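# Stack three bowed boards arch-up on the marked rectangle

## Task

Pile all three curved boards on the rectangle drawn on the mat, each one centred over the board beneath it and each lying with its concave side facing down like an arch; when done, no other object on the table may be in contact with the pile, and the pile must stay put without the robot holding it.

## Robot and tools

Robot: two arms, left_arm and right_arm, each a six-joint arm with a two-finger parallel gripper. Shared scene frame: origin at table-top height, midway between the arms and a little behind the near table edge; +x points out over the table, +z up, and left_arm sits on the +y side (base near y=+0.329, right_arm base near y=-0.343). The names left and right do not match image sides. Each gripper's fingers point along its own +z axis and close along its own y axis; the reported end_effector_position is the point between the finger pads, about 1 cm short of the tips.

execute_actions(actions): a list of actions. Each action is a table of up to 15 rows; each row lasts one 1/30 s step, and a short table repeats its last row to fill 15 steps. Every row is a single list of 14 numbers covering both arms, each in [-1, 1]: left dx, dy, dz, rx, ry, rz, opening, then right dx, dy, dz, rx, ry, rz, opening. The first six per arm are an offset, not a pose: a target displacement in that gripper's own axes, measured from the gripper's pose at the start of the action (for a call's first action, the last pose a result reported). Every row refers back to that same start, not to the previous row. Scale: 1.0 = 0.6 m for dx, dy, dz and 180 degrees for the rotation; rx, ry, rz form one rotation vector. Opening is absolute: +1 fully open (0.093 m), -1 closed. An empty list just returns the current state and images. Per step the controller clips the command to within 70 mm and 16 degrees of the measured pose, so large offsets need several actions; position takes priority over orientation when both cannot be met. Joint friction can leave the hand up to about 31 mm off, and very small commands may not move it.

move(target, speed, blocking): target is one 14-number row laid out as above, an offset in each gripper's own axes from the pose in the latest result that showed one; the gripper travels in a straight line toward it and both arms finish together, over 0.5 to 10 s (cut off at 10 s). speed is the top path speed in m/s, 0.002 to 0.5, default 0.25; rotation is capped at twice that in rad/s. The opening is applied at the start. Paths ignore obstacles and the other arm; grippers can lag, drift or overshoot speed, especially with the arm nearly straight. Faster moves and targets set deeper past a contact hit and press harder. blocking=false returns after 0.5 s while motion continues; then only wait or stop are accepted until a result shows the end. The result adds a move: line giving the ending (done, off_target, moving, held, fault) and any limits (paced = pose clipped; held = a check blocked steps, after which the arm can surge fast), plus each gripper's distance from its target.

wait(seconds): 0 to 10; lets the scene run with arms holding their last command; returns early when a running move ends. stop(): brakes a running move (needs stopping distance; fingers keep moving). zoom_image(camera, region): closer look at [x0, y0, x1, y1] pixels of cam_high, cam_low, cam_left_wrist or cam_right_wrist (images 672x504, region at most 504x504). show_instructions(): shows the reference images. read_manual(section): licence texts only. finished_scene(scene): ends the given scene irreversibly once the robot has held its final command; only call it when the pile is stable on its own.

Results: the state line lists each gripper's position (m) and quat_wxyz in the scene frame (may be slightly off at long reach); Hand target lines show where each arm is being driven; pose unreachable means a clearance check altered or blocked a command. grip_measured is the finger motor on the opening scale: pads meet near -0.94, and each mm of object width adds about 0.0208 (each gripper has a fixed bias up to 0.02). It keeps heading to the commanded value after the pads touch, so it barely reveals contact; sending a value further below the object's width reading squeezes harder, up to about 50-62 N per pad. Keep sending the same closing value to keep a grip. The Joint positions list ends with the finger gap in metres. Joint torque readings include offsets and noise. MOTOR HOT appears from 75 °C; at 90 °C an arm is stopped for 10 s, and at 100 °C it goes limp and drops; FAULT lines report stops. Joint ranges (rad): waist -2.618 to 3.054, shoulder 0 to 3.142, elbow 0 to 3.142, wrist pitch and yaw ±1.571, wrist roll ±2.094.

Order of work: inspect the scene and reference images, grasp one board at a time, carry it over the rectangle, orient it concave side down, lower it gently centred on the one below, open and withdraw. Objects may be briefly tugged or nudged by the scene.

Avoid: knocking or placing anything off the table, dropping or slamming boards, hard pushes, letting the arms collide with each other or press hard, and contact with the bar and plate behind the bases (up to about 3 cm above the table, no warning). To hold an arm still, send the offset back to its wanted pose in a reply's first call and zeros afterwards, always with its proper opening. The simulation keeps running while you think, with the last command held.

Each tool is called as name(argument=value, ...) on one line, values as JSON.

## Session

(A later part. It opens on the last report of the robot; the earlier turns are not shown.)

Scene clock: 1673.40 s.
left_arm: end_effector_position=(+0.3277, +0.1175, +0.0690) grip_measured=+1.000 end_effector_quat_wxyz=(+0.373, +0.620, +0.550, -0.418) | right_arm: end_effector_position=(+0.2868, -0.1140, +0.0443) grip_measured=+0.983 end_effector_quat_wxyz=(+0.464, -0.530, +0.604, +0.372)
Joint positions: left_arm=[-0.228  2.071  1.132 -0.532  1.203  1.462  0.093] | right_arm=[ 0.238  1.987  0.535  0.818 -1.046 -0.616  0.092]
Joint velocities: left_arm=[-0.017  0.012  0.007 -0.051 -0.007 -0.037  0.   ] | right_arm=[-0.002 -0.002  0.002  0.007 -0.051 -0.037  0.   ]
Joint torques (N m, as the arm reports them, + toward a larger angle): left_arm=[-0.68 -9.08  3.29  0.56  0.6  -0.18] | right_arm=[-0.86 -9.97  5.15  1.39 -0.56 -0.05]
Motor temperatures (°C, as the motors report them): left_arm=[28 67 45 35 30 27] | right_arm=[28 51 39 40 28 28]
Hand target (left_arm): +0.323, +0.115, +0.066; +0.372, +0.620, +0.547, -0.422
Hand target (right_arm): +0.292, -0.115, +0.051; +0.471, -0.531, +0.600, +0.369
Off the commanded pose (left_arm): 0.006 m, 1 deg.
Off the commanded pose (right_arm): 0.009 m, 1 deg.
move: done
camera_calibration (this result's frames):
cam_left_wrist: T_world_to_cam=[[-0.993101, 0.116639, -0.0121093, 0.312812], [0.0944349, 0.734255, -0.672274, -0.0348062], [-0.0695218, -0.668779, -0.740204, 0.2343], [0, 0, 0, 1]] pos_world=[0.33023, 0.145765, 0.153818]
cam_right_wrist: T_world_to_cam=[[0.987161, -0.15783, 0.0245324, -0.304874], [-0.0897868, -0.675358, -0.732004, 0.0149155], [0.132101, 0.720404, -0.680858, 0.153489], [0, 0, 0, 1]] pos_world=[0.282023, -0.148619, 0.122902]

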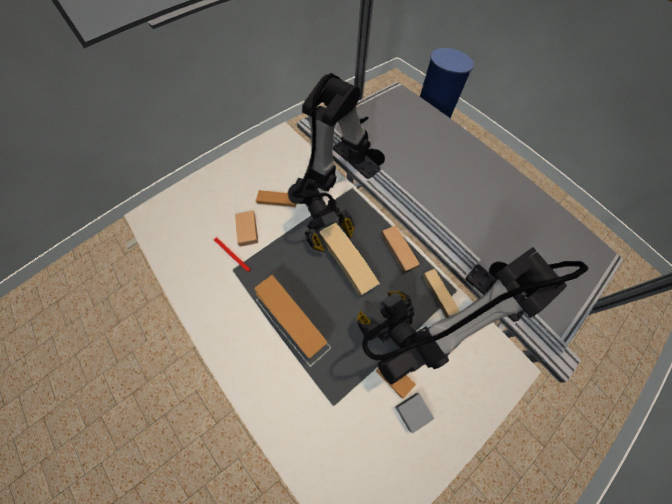

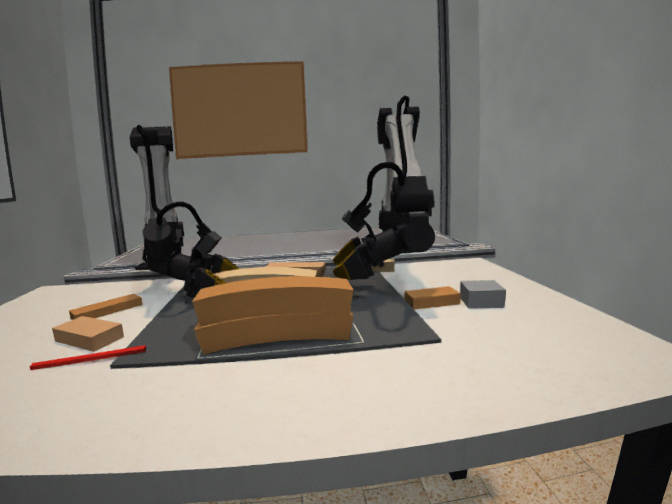

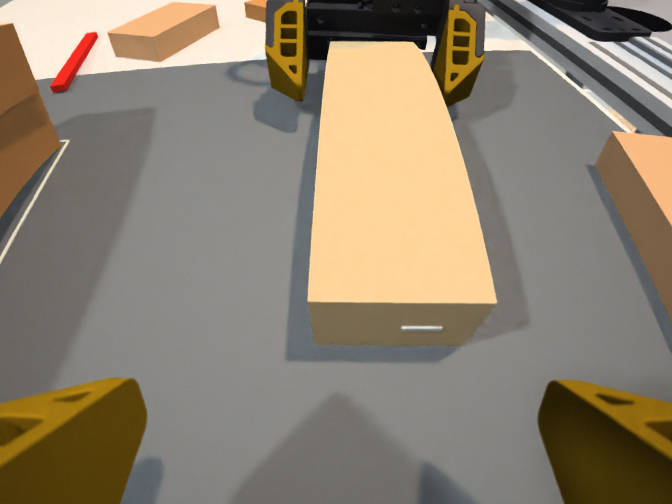

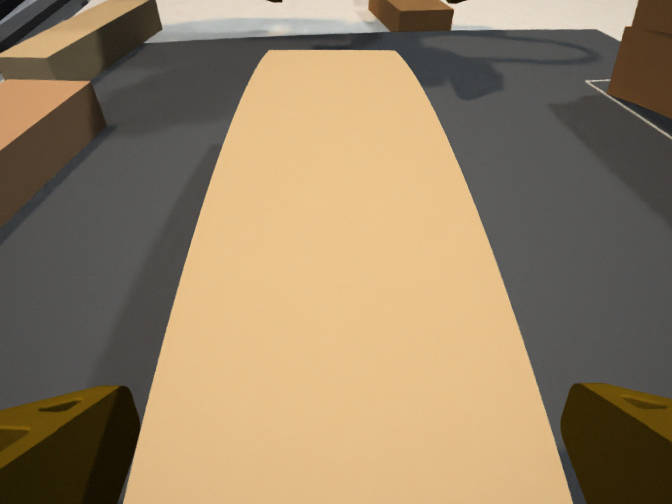

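move(target=[0,-0.042,0.03,0.008,0,0.003,1,0,0,0,0,0,0,-0.2], speed=0.05)

move(target=[0.005,-0.005,0.11,0,0,0,1,0,0,0,0,0,0,-0.2], speed=0.05)

Scene clock: 1677.47 s.
left_arm: end_effector_position=(+0.3028, +0.1065, +0.0597) grip_measured=+1.000 end_effector_quat_wxyz=(+0.360, +0.621, +0.547, -0.430) | right_arm: end_effector_position=(+0.2864, -0.1139, +0.0443) grip_measured=+0.178 end_effector_quat_wxyz=(+0.464, -0.530, +0.604, +0.372)
Joint positions: left_arm=[-0.273  2.04   1.029 -0.433  1.203  1.406  0.093] | right_arm=[ 0.238  1.987  0.535  0.817 -1.048 -0.616  0.054]
Joint velocities: left_arm=[ 0.002 -0.002  0.002  0.095 -0.081  0.007  0.   ] | right_arm=[ 0.012 -0.007  0.002  0.022  0.007  0.007 -0.002]
Joint torques (N m, as the arm reports them, + toward a larger angle): left_arm=[ -0.96 -10.08   3.29   0.61   0.47  -0.13] | right_arm=[-0.29 -8.42  4.04  1.5  -0.43  0.01]
Motor temperatures (°C, as the motors report them): left_arm=[28 68 45 35 30 27] | right_arm=[28 52 39 40 28 28]
Hand target (left_arm): +0.301, +0.104, +0.062; +0.366, +0.627, +0.541, -0.424
Hand target (right_arm): +0.287, -0.114, +0.044; +0.464, -0.530, +0.604, +0.372
Off the commanded pose (left_arm): 0.004 m, 1 deg.
Off the commanded pose (right_arm): 0.000 m, 0 deg.
move: done
camera_calibration (this result's frames):
cam_left_wrist: T_world_to_cam=[[-0.989962, 0.140818, 0.0120964, 0.284226], [0.096099, 0.733392, -0.67298, -0.0309868], [-0.103639, -0.665062, -0.739562, 0.228247], [0, 0, 0, 1]] pos_world=[0.308006, 0.134499, 0.144511]
cam_right_wrist: T_world_to_cam=[[0.987437, -0.156221, 0.0237492, -0.304401], [-0.0891559, -0.674892, -0.732511, 0.014885], [0.130462, 0.721191, -0.680341, 0.154059], [0, 0, 0, 1]] pos_world=[0.281805, -0.148614, 0.122945]

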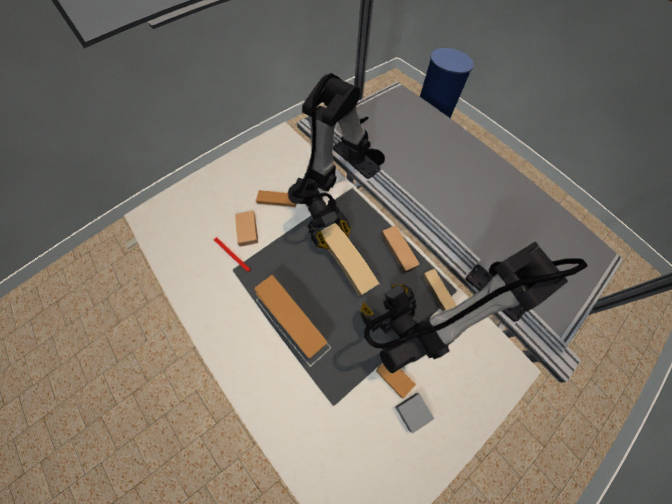

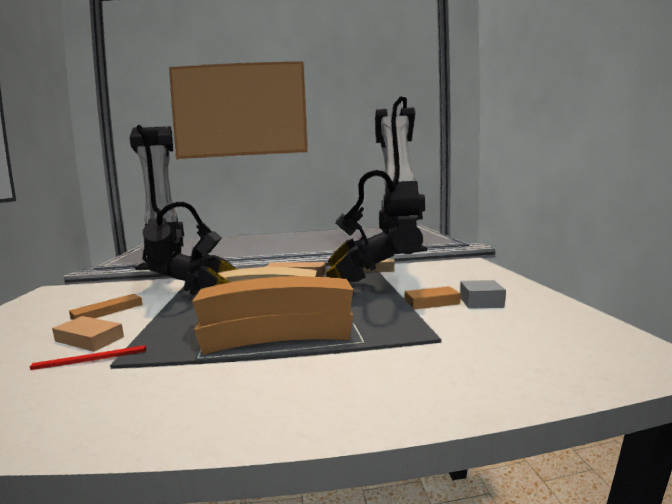

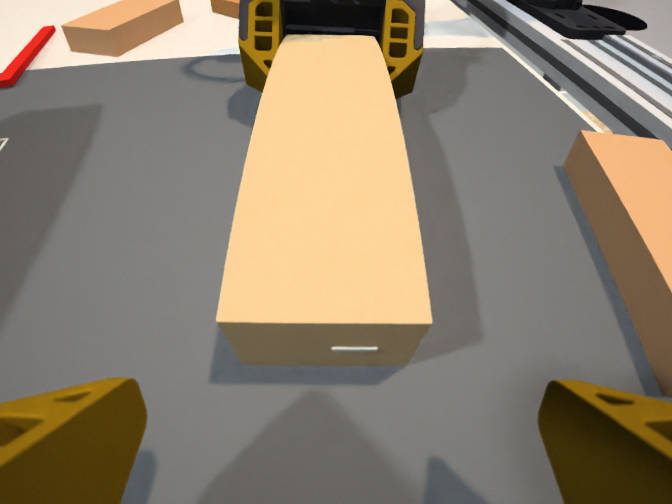

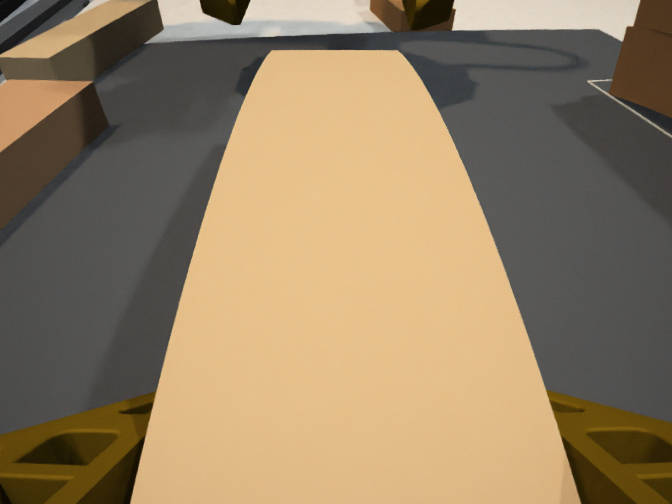

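Scene clock: 1679.30 s.
left_arm: end_effector_position=(+0.2961, +0.0490, +0.0389) grip_measured=+1.000 end_effector_quat_wxyz=(+0.364, +0.622, +0.546, -0.429) | right_arm: end_effector_position=(+0.2864, -0.1139, +0.0443) grip_measured=+0.178 end_effector_quat_wxyz=(+0.464, -0.530, +0.604, +0.372)
Joint positions: left_arm=[-0.445  2.079  0.919  0.122  1.148  0.976  0.093] | right_arm=[ 0.238  1.987  0.535  0.817 -1.048 -0.616  0.054]
Joint velocities: left_arm=[ 0.002  0.032 -0.012 -0.051 -0.022 -0.066  0.   ] | right_arm=[-0.002 -0.002 -0.017 -0.022 -0.051 -0.066 -0.001]
Joint torques (N m, as the arm reports them, + toward a larger angle): left_arm=[-0.78 -7.91  3.23  1.17  0.37 -0.14] | right_arm=[-0.04 -8.55  3.96  1.51 -0.45  0.  ]
Motor temperatures (°C, as the motors report them): left_arm=[28 68 45 35 30 27] | right_arm=[28 52 39 40 28 28]
Hand target (left_arm): +0.291, +0.048, +0.033; +0.360, +0.622, +0.547, -0.429
Hand target (right_arm): +0.286, -0.114, +0.044; +0.464, -0.530, +0.604, +0.372
Off the commanded pose (left_arm): 0.009 m, 0 deg.
Off the commanded pose (right_arm): 0.000 m, 0 deg.
move: done
camera_calibration (this result's frames):
cam_left_wrist: T_world_to_cam=[[-0.990268, 0.13907, 0.00544817, 0.28639], [0.0989466, 0.731015, -0.675149, -0.00277348], [-0.0978753, -0.668039, -0.737661, 0.172292], [0, 0, 0, 1]] pos_world=[0.30074, 0.0772973, 0.123661]
cam_right_wrist: T_world_to_cam=[[0.987437, -0.156221, 0.0237492, -0.304401], [-0.0891559, -0.674892, -0.732511, 0.014885], [0.130462, 0.721191, -0.680341, 0.154059], [0, 0, 0, 1]] pos_world=[0.281805, -0.148614, 0.122945]

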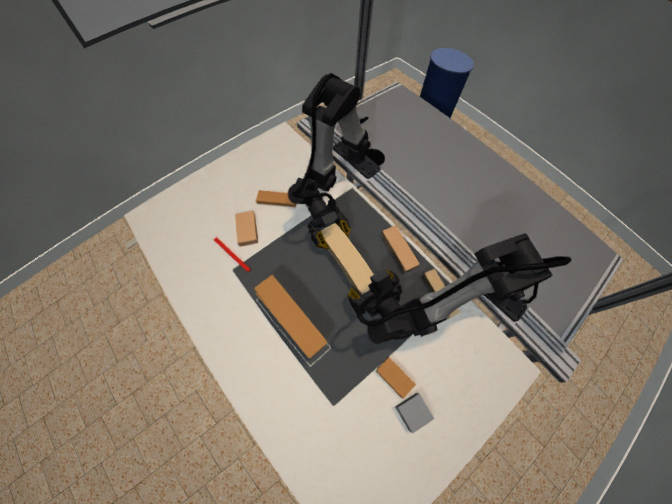

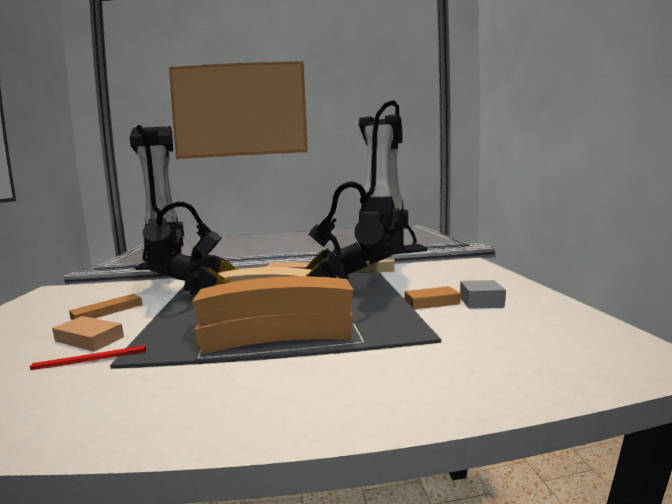

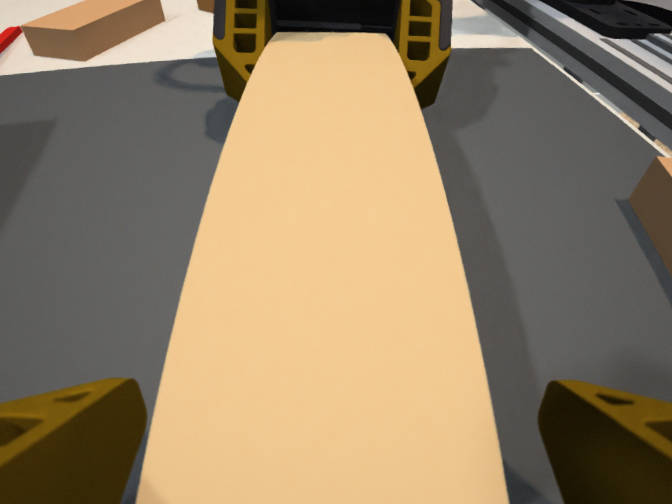

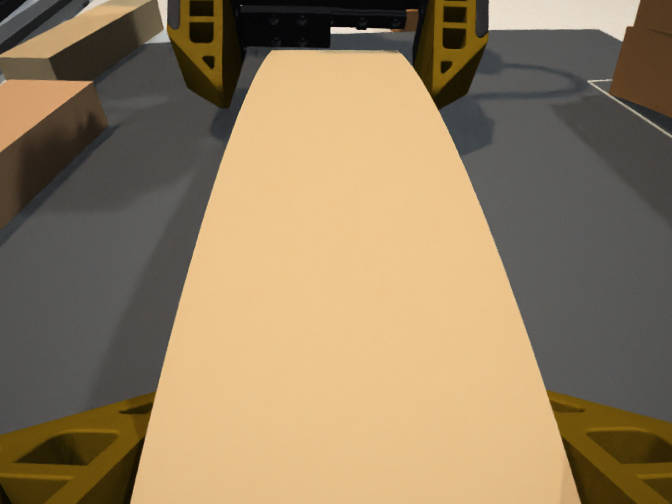

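move(target=[-0.005,0.013,0.028,0,0,0,1,0,0,0,0,0,0,-0.2], speed=0.04)

move(target=[0,0,0,0,0,0,-0.2,0,0,0,0,0,0,-0.2])

Scene clock: 1682.70 s.
left_arm: end_effector_position=(+0.2917, +0.0391, +0.0308) grip_measured=+1.000 end_effector_quat_wxyz=(+0.349, +0.615, +0.556, -0.437) | right_arm: end_effector_position=(+0.2864, -0.1139, +0.0443) grip_measured=+0.178 end_effector_quat_wxyz=(+0.464, -0.530, +0.604, +0.372)
Joint positions: left_arm=[-0.476  2.106  0.919  0.172  1.133  0.906  0.093] | right_arm=[ 0.238  1.987  0.535  0.817 -1.048 -0.616  0.054]
Joint velocities: left_arm=[-0.022 -0.012  0.002  0.051  0.007 -0.081  0.   ] | right_arm=[-0.027  0.002 -0.002  0.007 -0.037 -0.037 -0.   ]
Joint torques (N m, as the arm reports them, + toward a larger angle): left_arm=[-0.78 -8.26  6.76  1.19  0.35 -0.16] | right_arm=[-0.12 -8.59  4.03  1.57 -0.44  0.01]
Motor temperatures (°C, as the motors report them): left_arm=[28 68 44 36 30 27] | right_arm=[28 52 39 40 28 28]
Hand target (left_arm): +0.301, +0.032, +0.036; +0.364, +0.622, +0.546, -0.428
Hand target (right_arm): +0.286, -0.114, +0.044; +0.464, -0.530, +0.604, +0.372
Off the commanded pose (left_arm): 0.013 m, 2 deg.
Off the commanded pose (right_arm): 0.000 m, 0 deg.
move: off_target (left_arm)
camera_calibration (this result's frames):
cam_left_wrist: T_world_to_cam=[[-0.989487, 0.137107, 0.0460152, 0.282086], [0.0714772, 0.740219, -0.668555, 0.0067824], [-0.125725, -0.658238, -0.742237, 0.167172], [0, 0, 0, 1]] pos_world=[0.299654, 0.0663424, 0.115636]
cam_right_wrist: T_world_to_cam=[[0.987437, -0.156221, 0.0237492, -0.304401], [-0.0891559, -0.674892, -0.732511, 0.014885], [0.130462, 0.721191, -0.680341, 0.154059], [0, 0, 0, 1]] pos_world=[0.281805, -0.148614, 0.122945]

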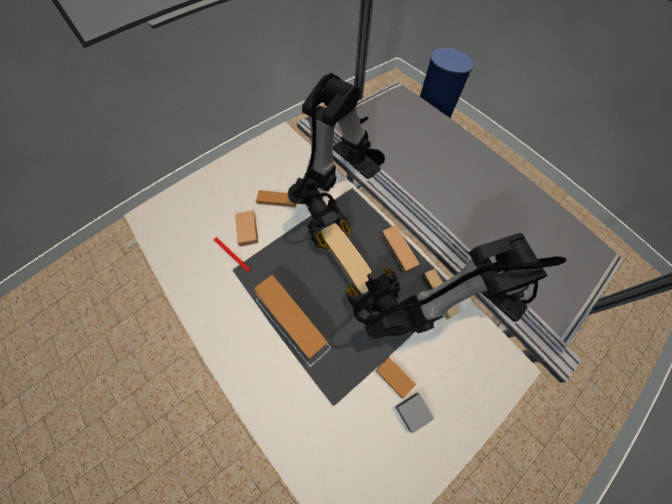

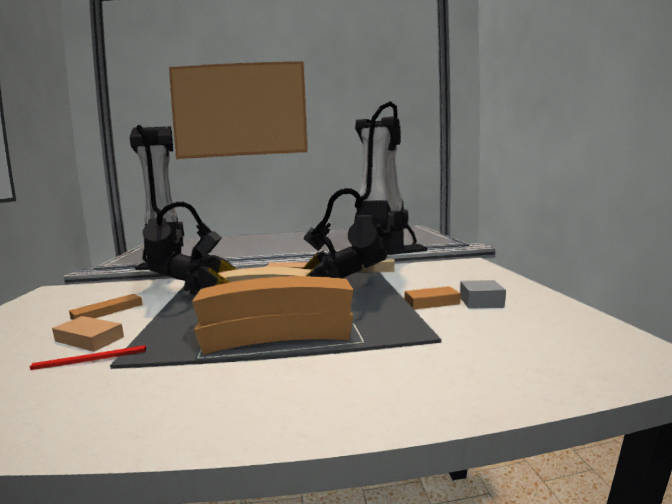

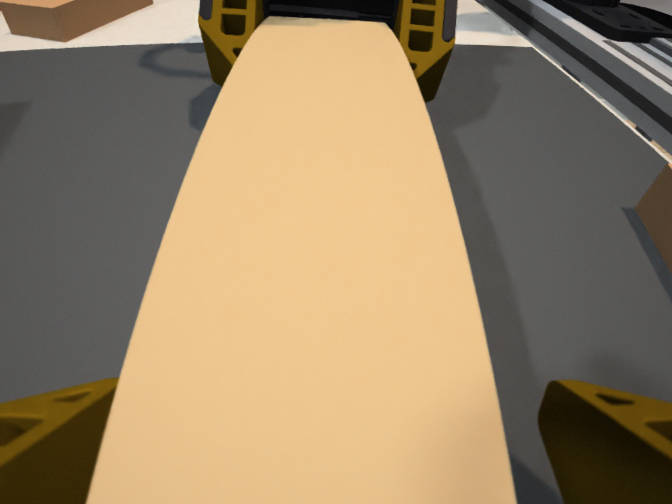

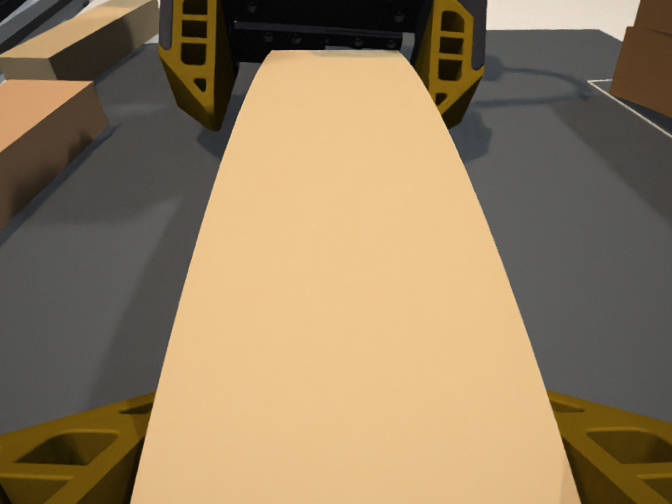

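Scene clock: 1683.20 s.
left_arm: end_effector_position=(+0.2940, +0.0391, +0.0300) grip_measured=+0.238 end_effector_quat_wxyz=(+0.352, +0.617, +0.556, -0.430) | right_arm: end_effector_position=(+0.2844, -0.1133, +0.0444) grip_measured=+0.178 end_effector_quat_wxyz=(+0.463, -0.532, +0.601, +0.376)
Joint positions: left_arm=[-0.476  2.106  0.919  0.181  1.121  0.907  0.057] | right_arm=[ 0.239  1.987  0.535  0.811 -1.057 -0.622  0.054]
Joint velocities: left_arm=[-0.002 -0.002 -0.012  0.037 -0.037  0.022  0.   ] | right_arm=[ 0.002 -0.002 -0.002  0.066 -0.007 -0.051 -0.001]
Joint torques (N m, as the arm reports them, + toward a larger angle): left_arm=[ 0.04 -8.67  4.42  0.94  0.52 -0.07] | right_arm=[-0.4  -8.55  3.85  1.61 -0.32  0.06]
Motor temperatures (°C, as the motors report them): left_arm=[28 68 44 36 30 27] | right_arm=[28 52 39 40 28 28]
Hand target (left_arm): +0.292, +0.039, +0.031; +0.349, +0.615, +0.556, -0.437
Hand target (right_arm): +0.286, -0.114, +0.044; +0.464, -0.530, +0.604, +0.372
Off the commanded pose (left_arm): 0.002 m, 1 deg.
Off the commanded pose (right_arm): 0.002 m, 1 deg.
move: done
camera_calibration (this result's frames):
cam_left_wrist: T_world_to_cam=[[-0.990774, 0.131329, 0.0334468, 0.285353], [0.0762043, 0.743972, -0.663852, 0.00450429], [-0.112066, -0.655179, -0.747116, 0.162895], [0, 0, 0, 1]] pos_world=[0.300632, 0.065899, 0.115147]
cam_right_wrist: T_world_to_cam=[[0.989011, -0.14622, 0.0218393, -0.301539], [-0.0833788, -0.673642, -0.734339, 0.0137897], [0.122087, 0.724449, -0.678431, 0.156569], [0, 0, 0, 1]] pos_world=[0.280261, -0.148228, 0.122933]

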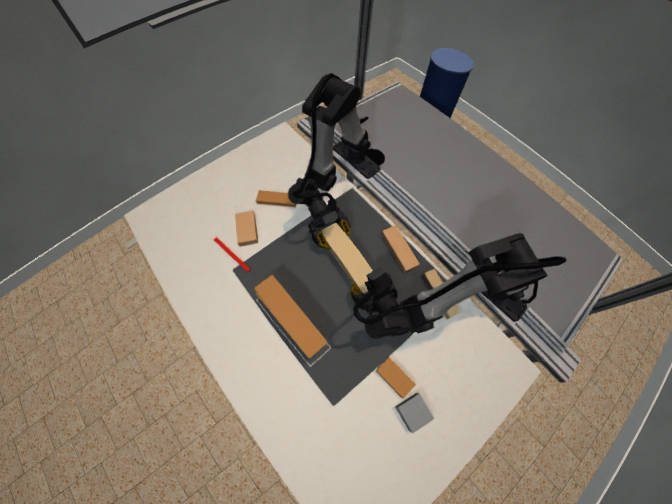

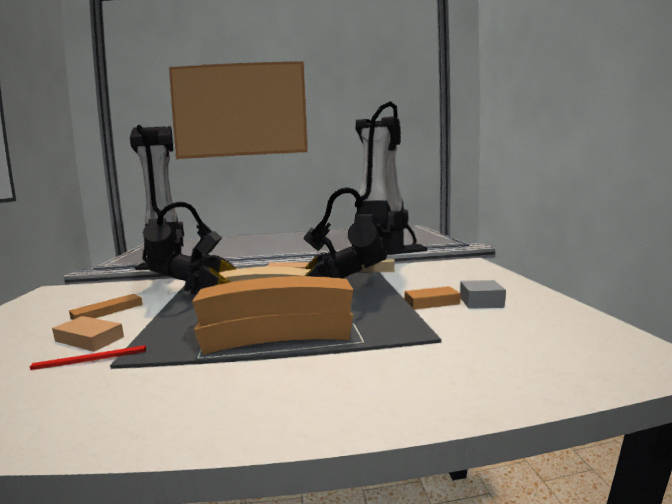

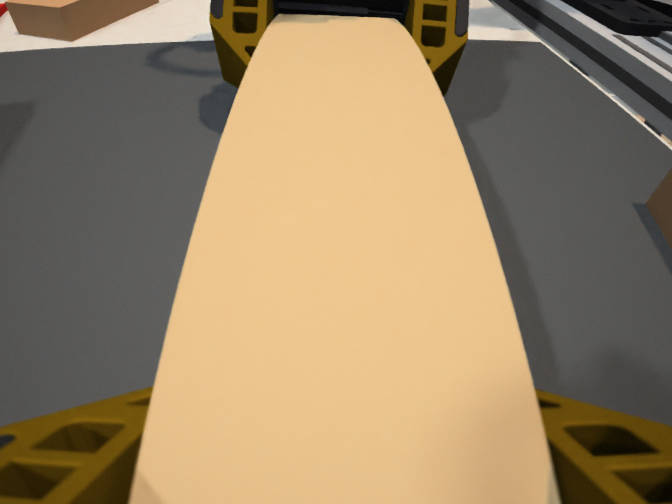

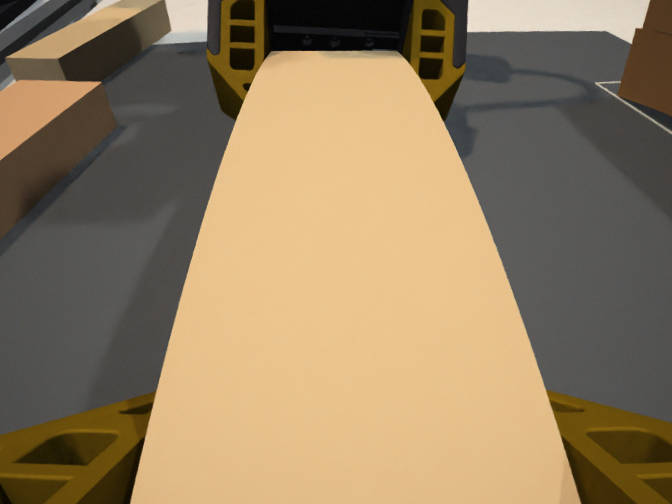

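move(target=[-0.215,-0.010,-0.089,0,0,0.015,-0.2,-0.223,-0.0095,-0.067,0,0,0.013,-0.2], speed=0.07)

Scene clock: 1688.70 s.
left_arm: end_effector_position=(+0.2895, +0.0402, +0.1513) grip_measured=+0.238 end_effector_quat_wxyz=(+0.337, +0.615, +0.565, -0.434) | right_arm: end_effector_position=(+0.2782, -0.1126, +0.1690) grip_measured=+0.178 end_effector_quat_wxyz=(+0.445, -0.527, +0.612, +0.387)
Joint positions: left_arm=[-0.474  1.786  1.094 -0.367  1.118  0.926  0.057] | right_arm=[ 0.249  1.483  0.709  0.097 -1.056 -0.61   0.054]
Joint velocities: left_arm=[-0.012  0.002 -0.007  0.007 -0.051 -0.022  0.001] | right_arm=[-0.002  0.007  0.002 -0.081  0.007  0.007 -0.001]
Joint torques (N m, as the arm reports them, + toward a larger angle): left_arm=[ 0.37 -9.61  7.98  0.87  0.5   0.25] | right_arm=[-0.45 -8.55  8.92  1.34 -0.4   0.35]
Motor temperatures (°C, as the motors report them): left_arm=[28 68 44 36 30 27] | right_arm=[28 52 39 40 28 28]
Hand target (left_arm): +0.295, +0.039, +0.168; +0.363, +0.630, +0.542, -0.422
Hand target (right_arm): +0.283, -0.112, +0.185; +0.455, -0.520, +0.611, +0.386
Off the commanded pose (left_arm): 0.019 m, 5 deg.
Off the commanded pose (right_arm): 0.017 m, 1 deg.
move: off_target (left_arm, right_arm)
camera_calibration (this result's frames):
cam_left_wrist: T_world_to_cam=[[-0.988981, 0.132793, 0.0654344, 0.271286], [0.0586074, 0.7571, -0.650665, 0.0870228], [-0.135944, -0.639661, -0.75654, 0.261426], [0, 0, 0, 1]] pos_world=[0.298736, 0.0653144, 0.236651]
cam_right_wrist: T_world_to_cam=[[0.989636, -0.141744, -0.0230016, -0.290051], [-0.114279, -0.680416, -0.72386, 0.111228], [0.086952, 0.718987, -0.689563, 0.252384], [0, 0, 0, 1]] pos_world=[0.27781, -0.146892, 0.247877]

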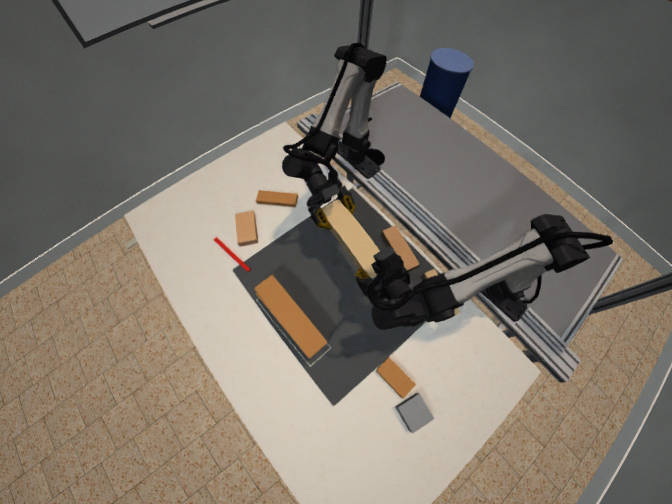

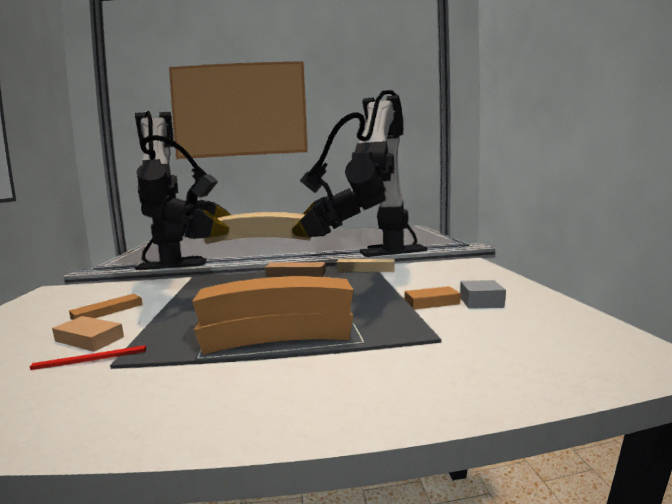

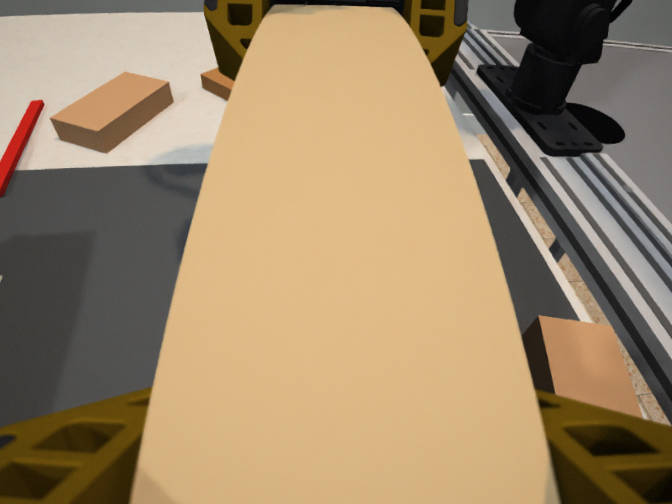

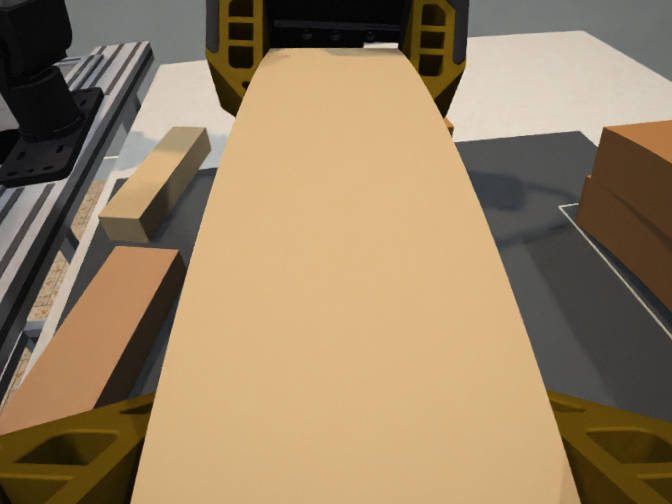

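move(target=[-0.002,0.387,-0.128,-0.051,-0.004,-0.012,-0.2,-0.0725,-0.422,0.105,-0.053,0,-0.031,-0.2], speed=0.1)

zoom_image(camera="cam_low", region=[130,190,430,370])

Scene clock: 1698.20 s.
left_arm: end_effector_position=(+0.5313, +0.0768, +0.1596) grip_measured=+0.237 end_effector_quat_wxyz=(+0.387, +0.573, +0.600, -0.402) | right_arm: end_effector_position=(+0.5369, -0.0785, +0.1802) grip_measured=+0.178 end_effector_quat_wxyz=(-0.431, +0.577, -0.564, -0.404)
Joint positions: left_arm=[-0.246  2.683  2.591 -1.061  1.161  1.07   0.057] | right_arm=[ 0.171  2.794  2.843 -1.042 -1.194 -1.006  0.054]
Joint velocities: left_arm=[-0.007  0.032  0.085 -0.051 -0.007  0.037 -0.001] | right_arm=[ 0.017 -0.002 -0.007 -0.066  0.066  0.066  0.001]
Joint torques (N m, as the arm reports them, + toward a larger angle): left_arm=[ -0.02 -13.91   8.41   0.74   0.29  -0.3 ] | right_arm=[ -0.05 -17.31   9.62   1.16  -0.84   0.17]
Motor temperatures (°C, as the motors report them): left_arm=[28 70 46 36 30 27] | right_arm=[28 53 41 40 28 28]
Hand target (left_arm): +0.533, +0.077, +0.166; +0.384, +0.570, +0.608, -0.397
Hand target (right_arm): +0.538, -0.077, +0.189; -0.438, +0.577, -0.558, -0.405
Off the commanded pose (left_arm): 0.006 m, 1 deg.
Off the commanded pose (right_arm): 0.010 m, 3 deg.
elbow stopped short (right arm): the move would have taken joint 3 (elbow) straighter than the controller allows; a more bent joint 3 avoids this.
move: off_target (right_arm)
camera_calibration (this result's frames):
cam_left_wrist: T_world_to_cam=[[-0.999373, -0.0202438, 0.0290638, 0.528054], [-0.0344713, 0.74447, -0.666766, 0.103559], [-0.00813926, -0.667349, -0.7447, 0.256324], [0, 0, 0, 1]] pos_world=[0.533378, 0.104651, 0.244587]
cam_right_wrist: T_world_to_cam=[[0.999729, -0.00347711, 0.0230309, -0.543884], [0.0142783, -0.689726, -0.72393, 0.10238], [0.0184022, 0.724062, -0.689489, 0.250299], [0, 0, 0, 1]] pos_world=[0.537669, -0.112509, 0.25922]

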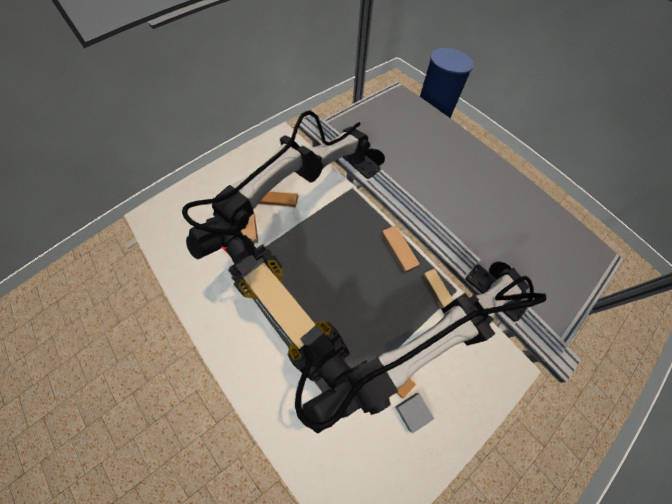

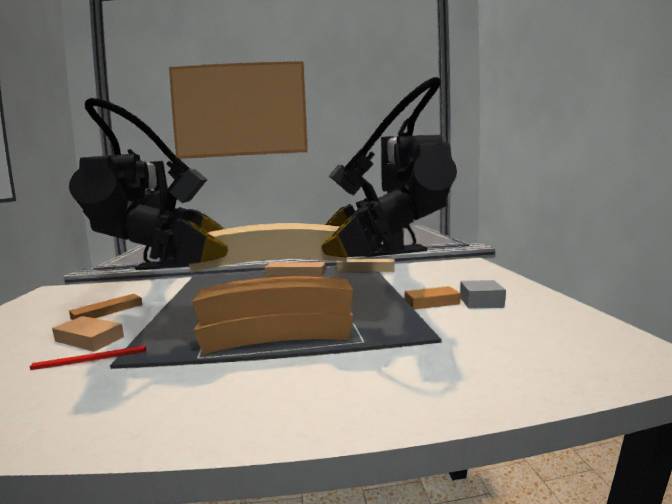

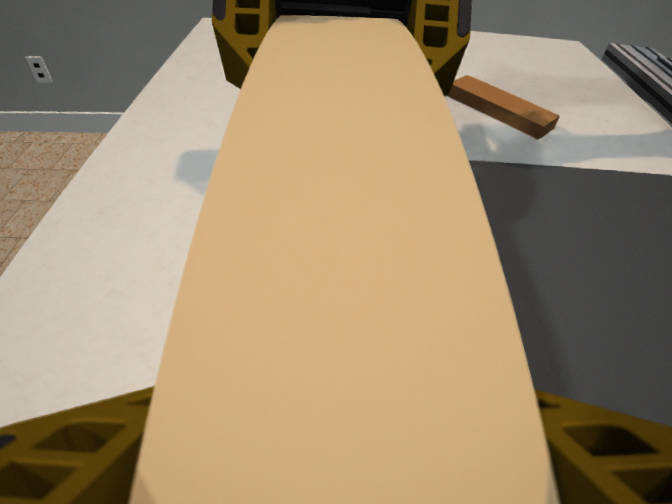

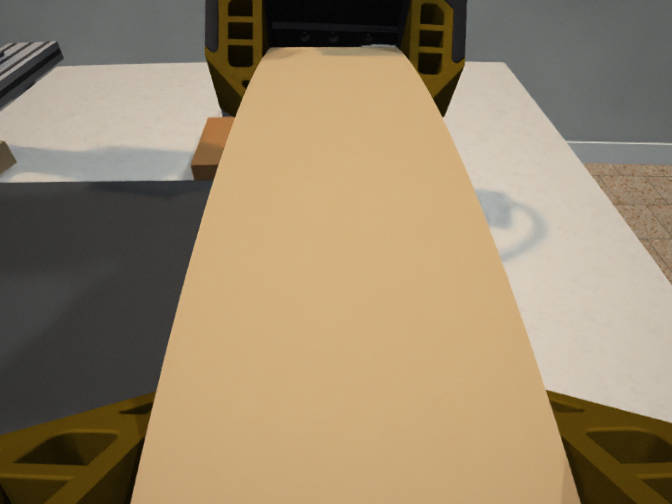

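Region (130, 190, 430, 370) of cam_low's 672x504 image, scaled by 1.680, with more detail than that image has; it fills the top 302 rows of this view, and the rest is white.

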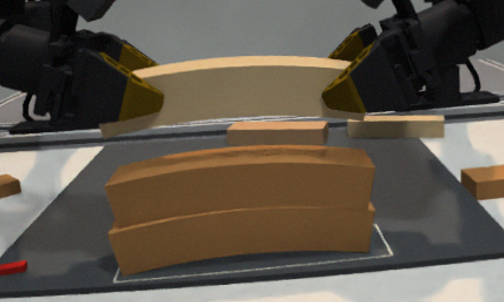

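move(target=[0.048,0.002,0.014,0,0,0,-0.2,0.046,0.0,0.020,0,0,0,-0.2], speed=0.04)

zoom_image(camera="cam_low", region=[130,190,430,370])

Scene clock: 1702.60 s.
left_arm: end_effector_position=(+0.5283, +0.0784, +0.1181) grip_measured=+0.236 end_effector_quat_wxyz=(+0.372, +0.570, +0.608, -0.408) | right_arm: end_effector_position=(+0.5369, -0.0772, +0.1392) grip_measured=+0.178 end_effector_quat_wxyz=(-0.414, +0.574, -0.573, -0.413)
Joint positions: left_arm=[-0.246  2.685  2.444 -0.963  1.155  1.087  0.057] | right_arm=[ 0.173  2.783  2.672 -0.94  -1.193 -1.024  0.054]
Joint velocities: left_arm=[ 0.007 -0.022 -0.017 -0.066 -0.007  0.022 -0.   ] | right_arm=[ 0.002 -0.105 -0.256  0.139 -0.007 -0.007 -0.002]
Joint torques (N m, as the arm reports them, + toward a larger angle): left_arm=[  0.31 -15.49   5.87   0.98   0.58  -0.07] | right_arm=[  0.04 -19.74   6.4    1.15  -0.69   0.09]
Motor temperatures (°C, as the motors report them): left_arm=[28 74 46 36 30 27] | right_arm=[28 56 41 39 28 28]
Hand target (left_arm): +0.531, +0.080, +0.130; +0.386, +0.574, +0.600, -0.402
Hand target (right_arm): +0.538, -0.076, +0.150; -0.427, +0.580, -0.563, -0.405
Off the commanded pose (left_arm): 0.012 m, 2 deg.
Off the commanded pose (right_arm): 0.011 m, 2 deg.
move: off_target (left_arm, right_arm)
camera_calibration (this result's frames):
cam_left_wrist: T_world_to_cam=[[-0.997881, -0.0174147, 0.0626984, 0.521373], [-0.0543125, 0.753584, -0.655104, 0.0830689], [-0.0358401, -0.65712, -0.752933, 0.241263], [0, 0, 0, 1]] pos_world=[0.533426, 0.105019, 0.203385]
cam_right_wrist: T_world_to_cam=[[0.999849, 0.00437679, -0.0167897, -0.536816], [-0.00896523, -0.698157, -0.715889, 0.0843547], [-0.0148551, 0.715932, -0.698012, 0.239504], [0, 0, 0, 1]] pos_world=[0.541049, -0.110226, 0.218552]

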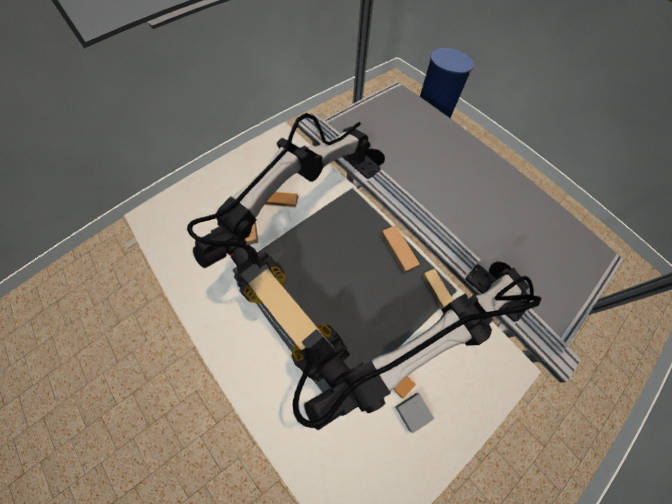

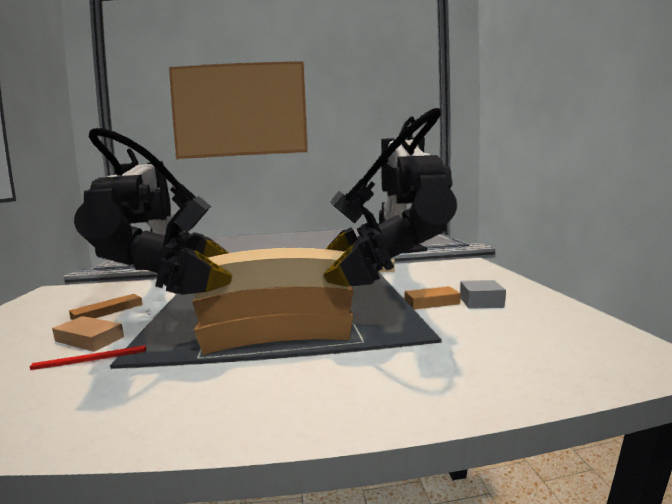

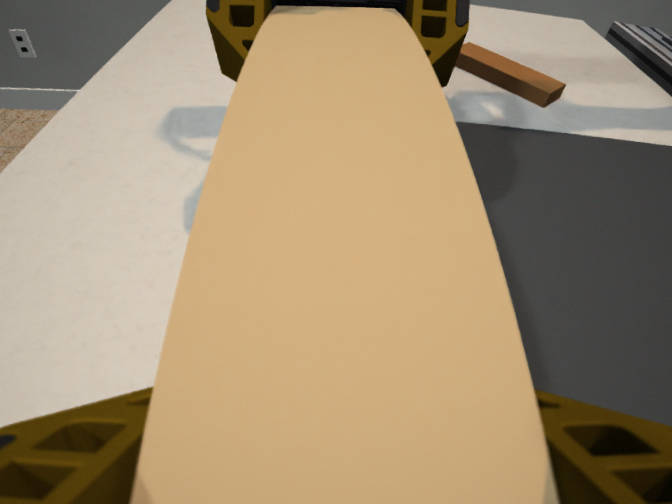

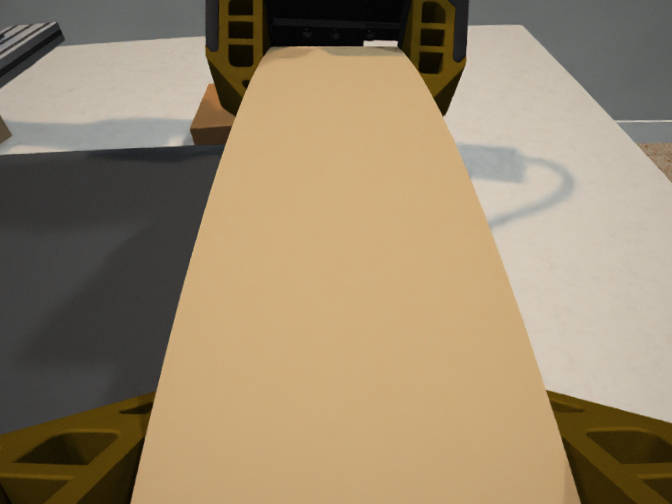

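Region (130, 190, 430, 370) of cam_low's 672x504 image, scaled by 1.680, with more detail than that image has; it fills the top 302 rows of this view, and the rest is white.

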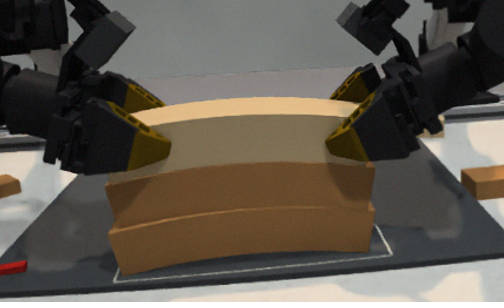

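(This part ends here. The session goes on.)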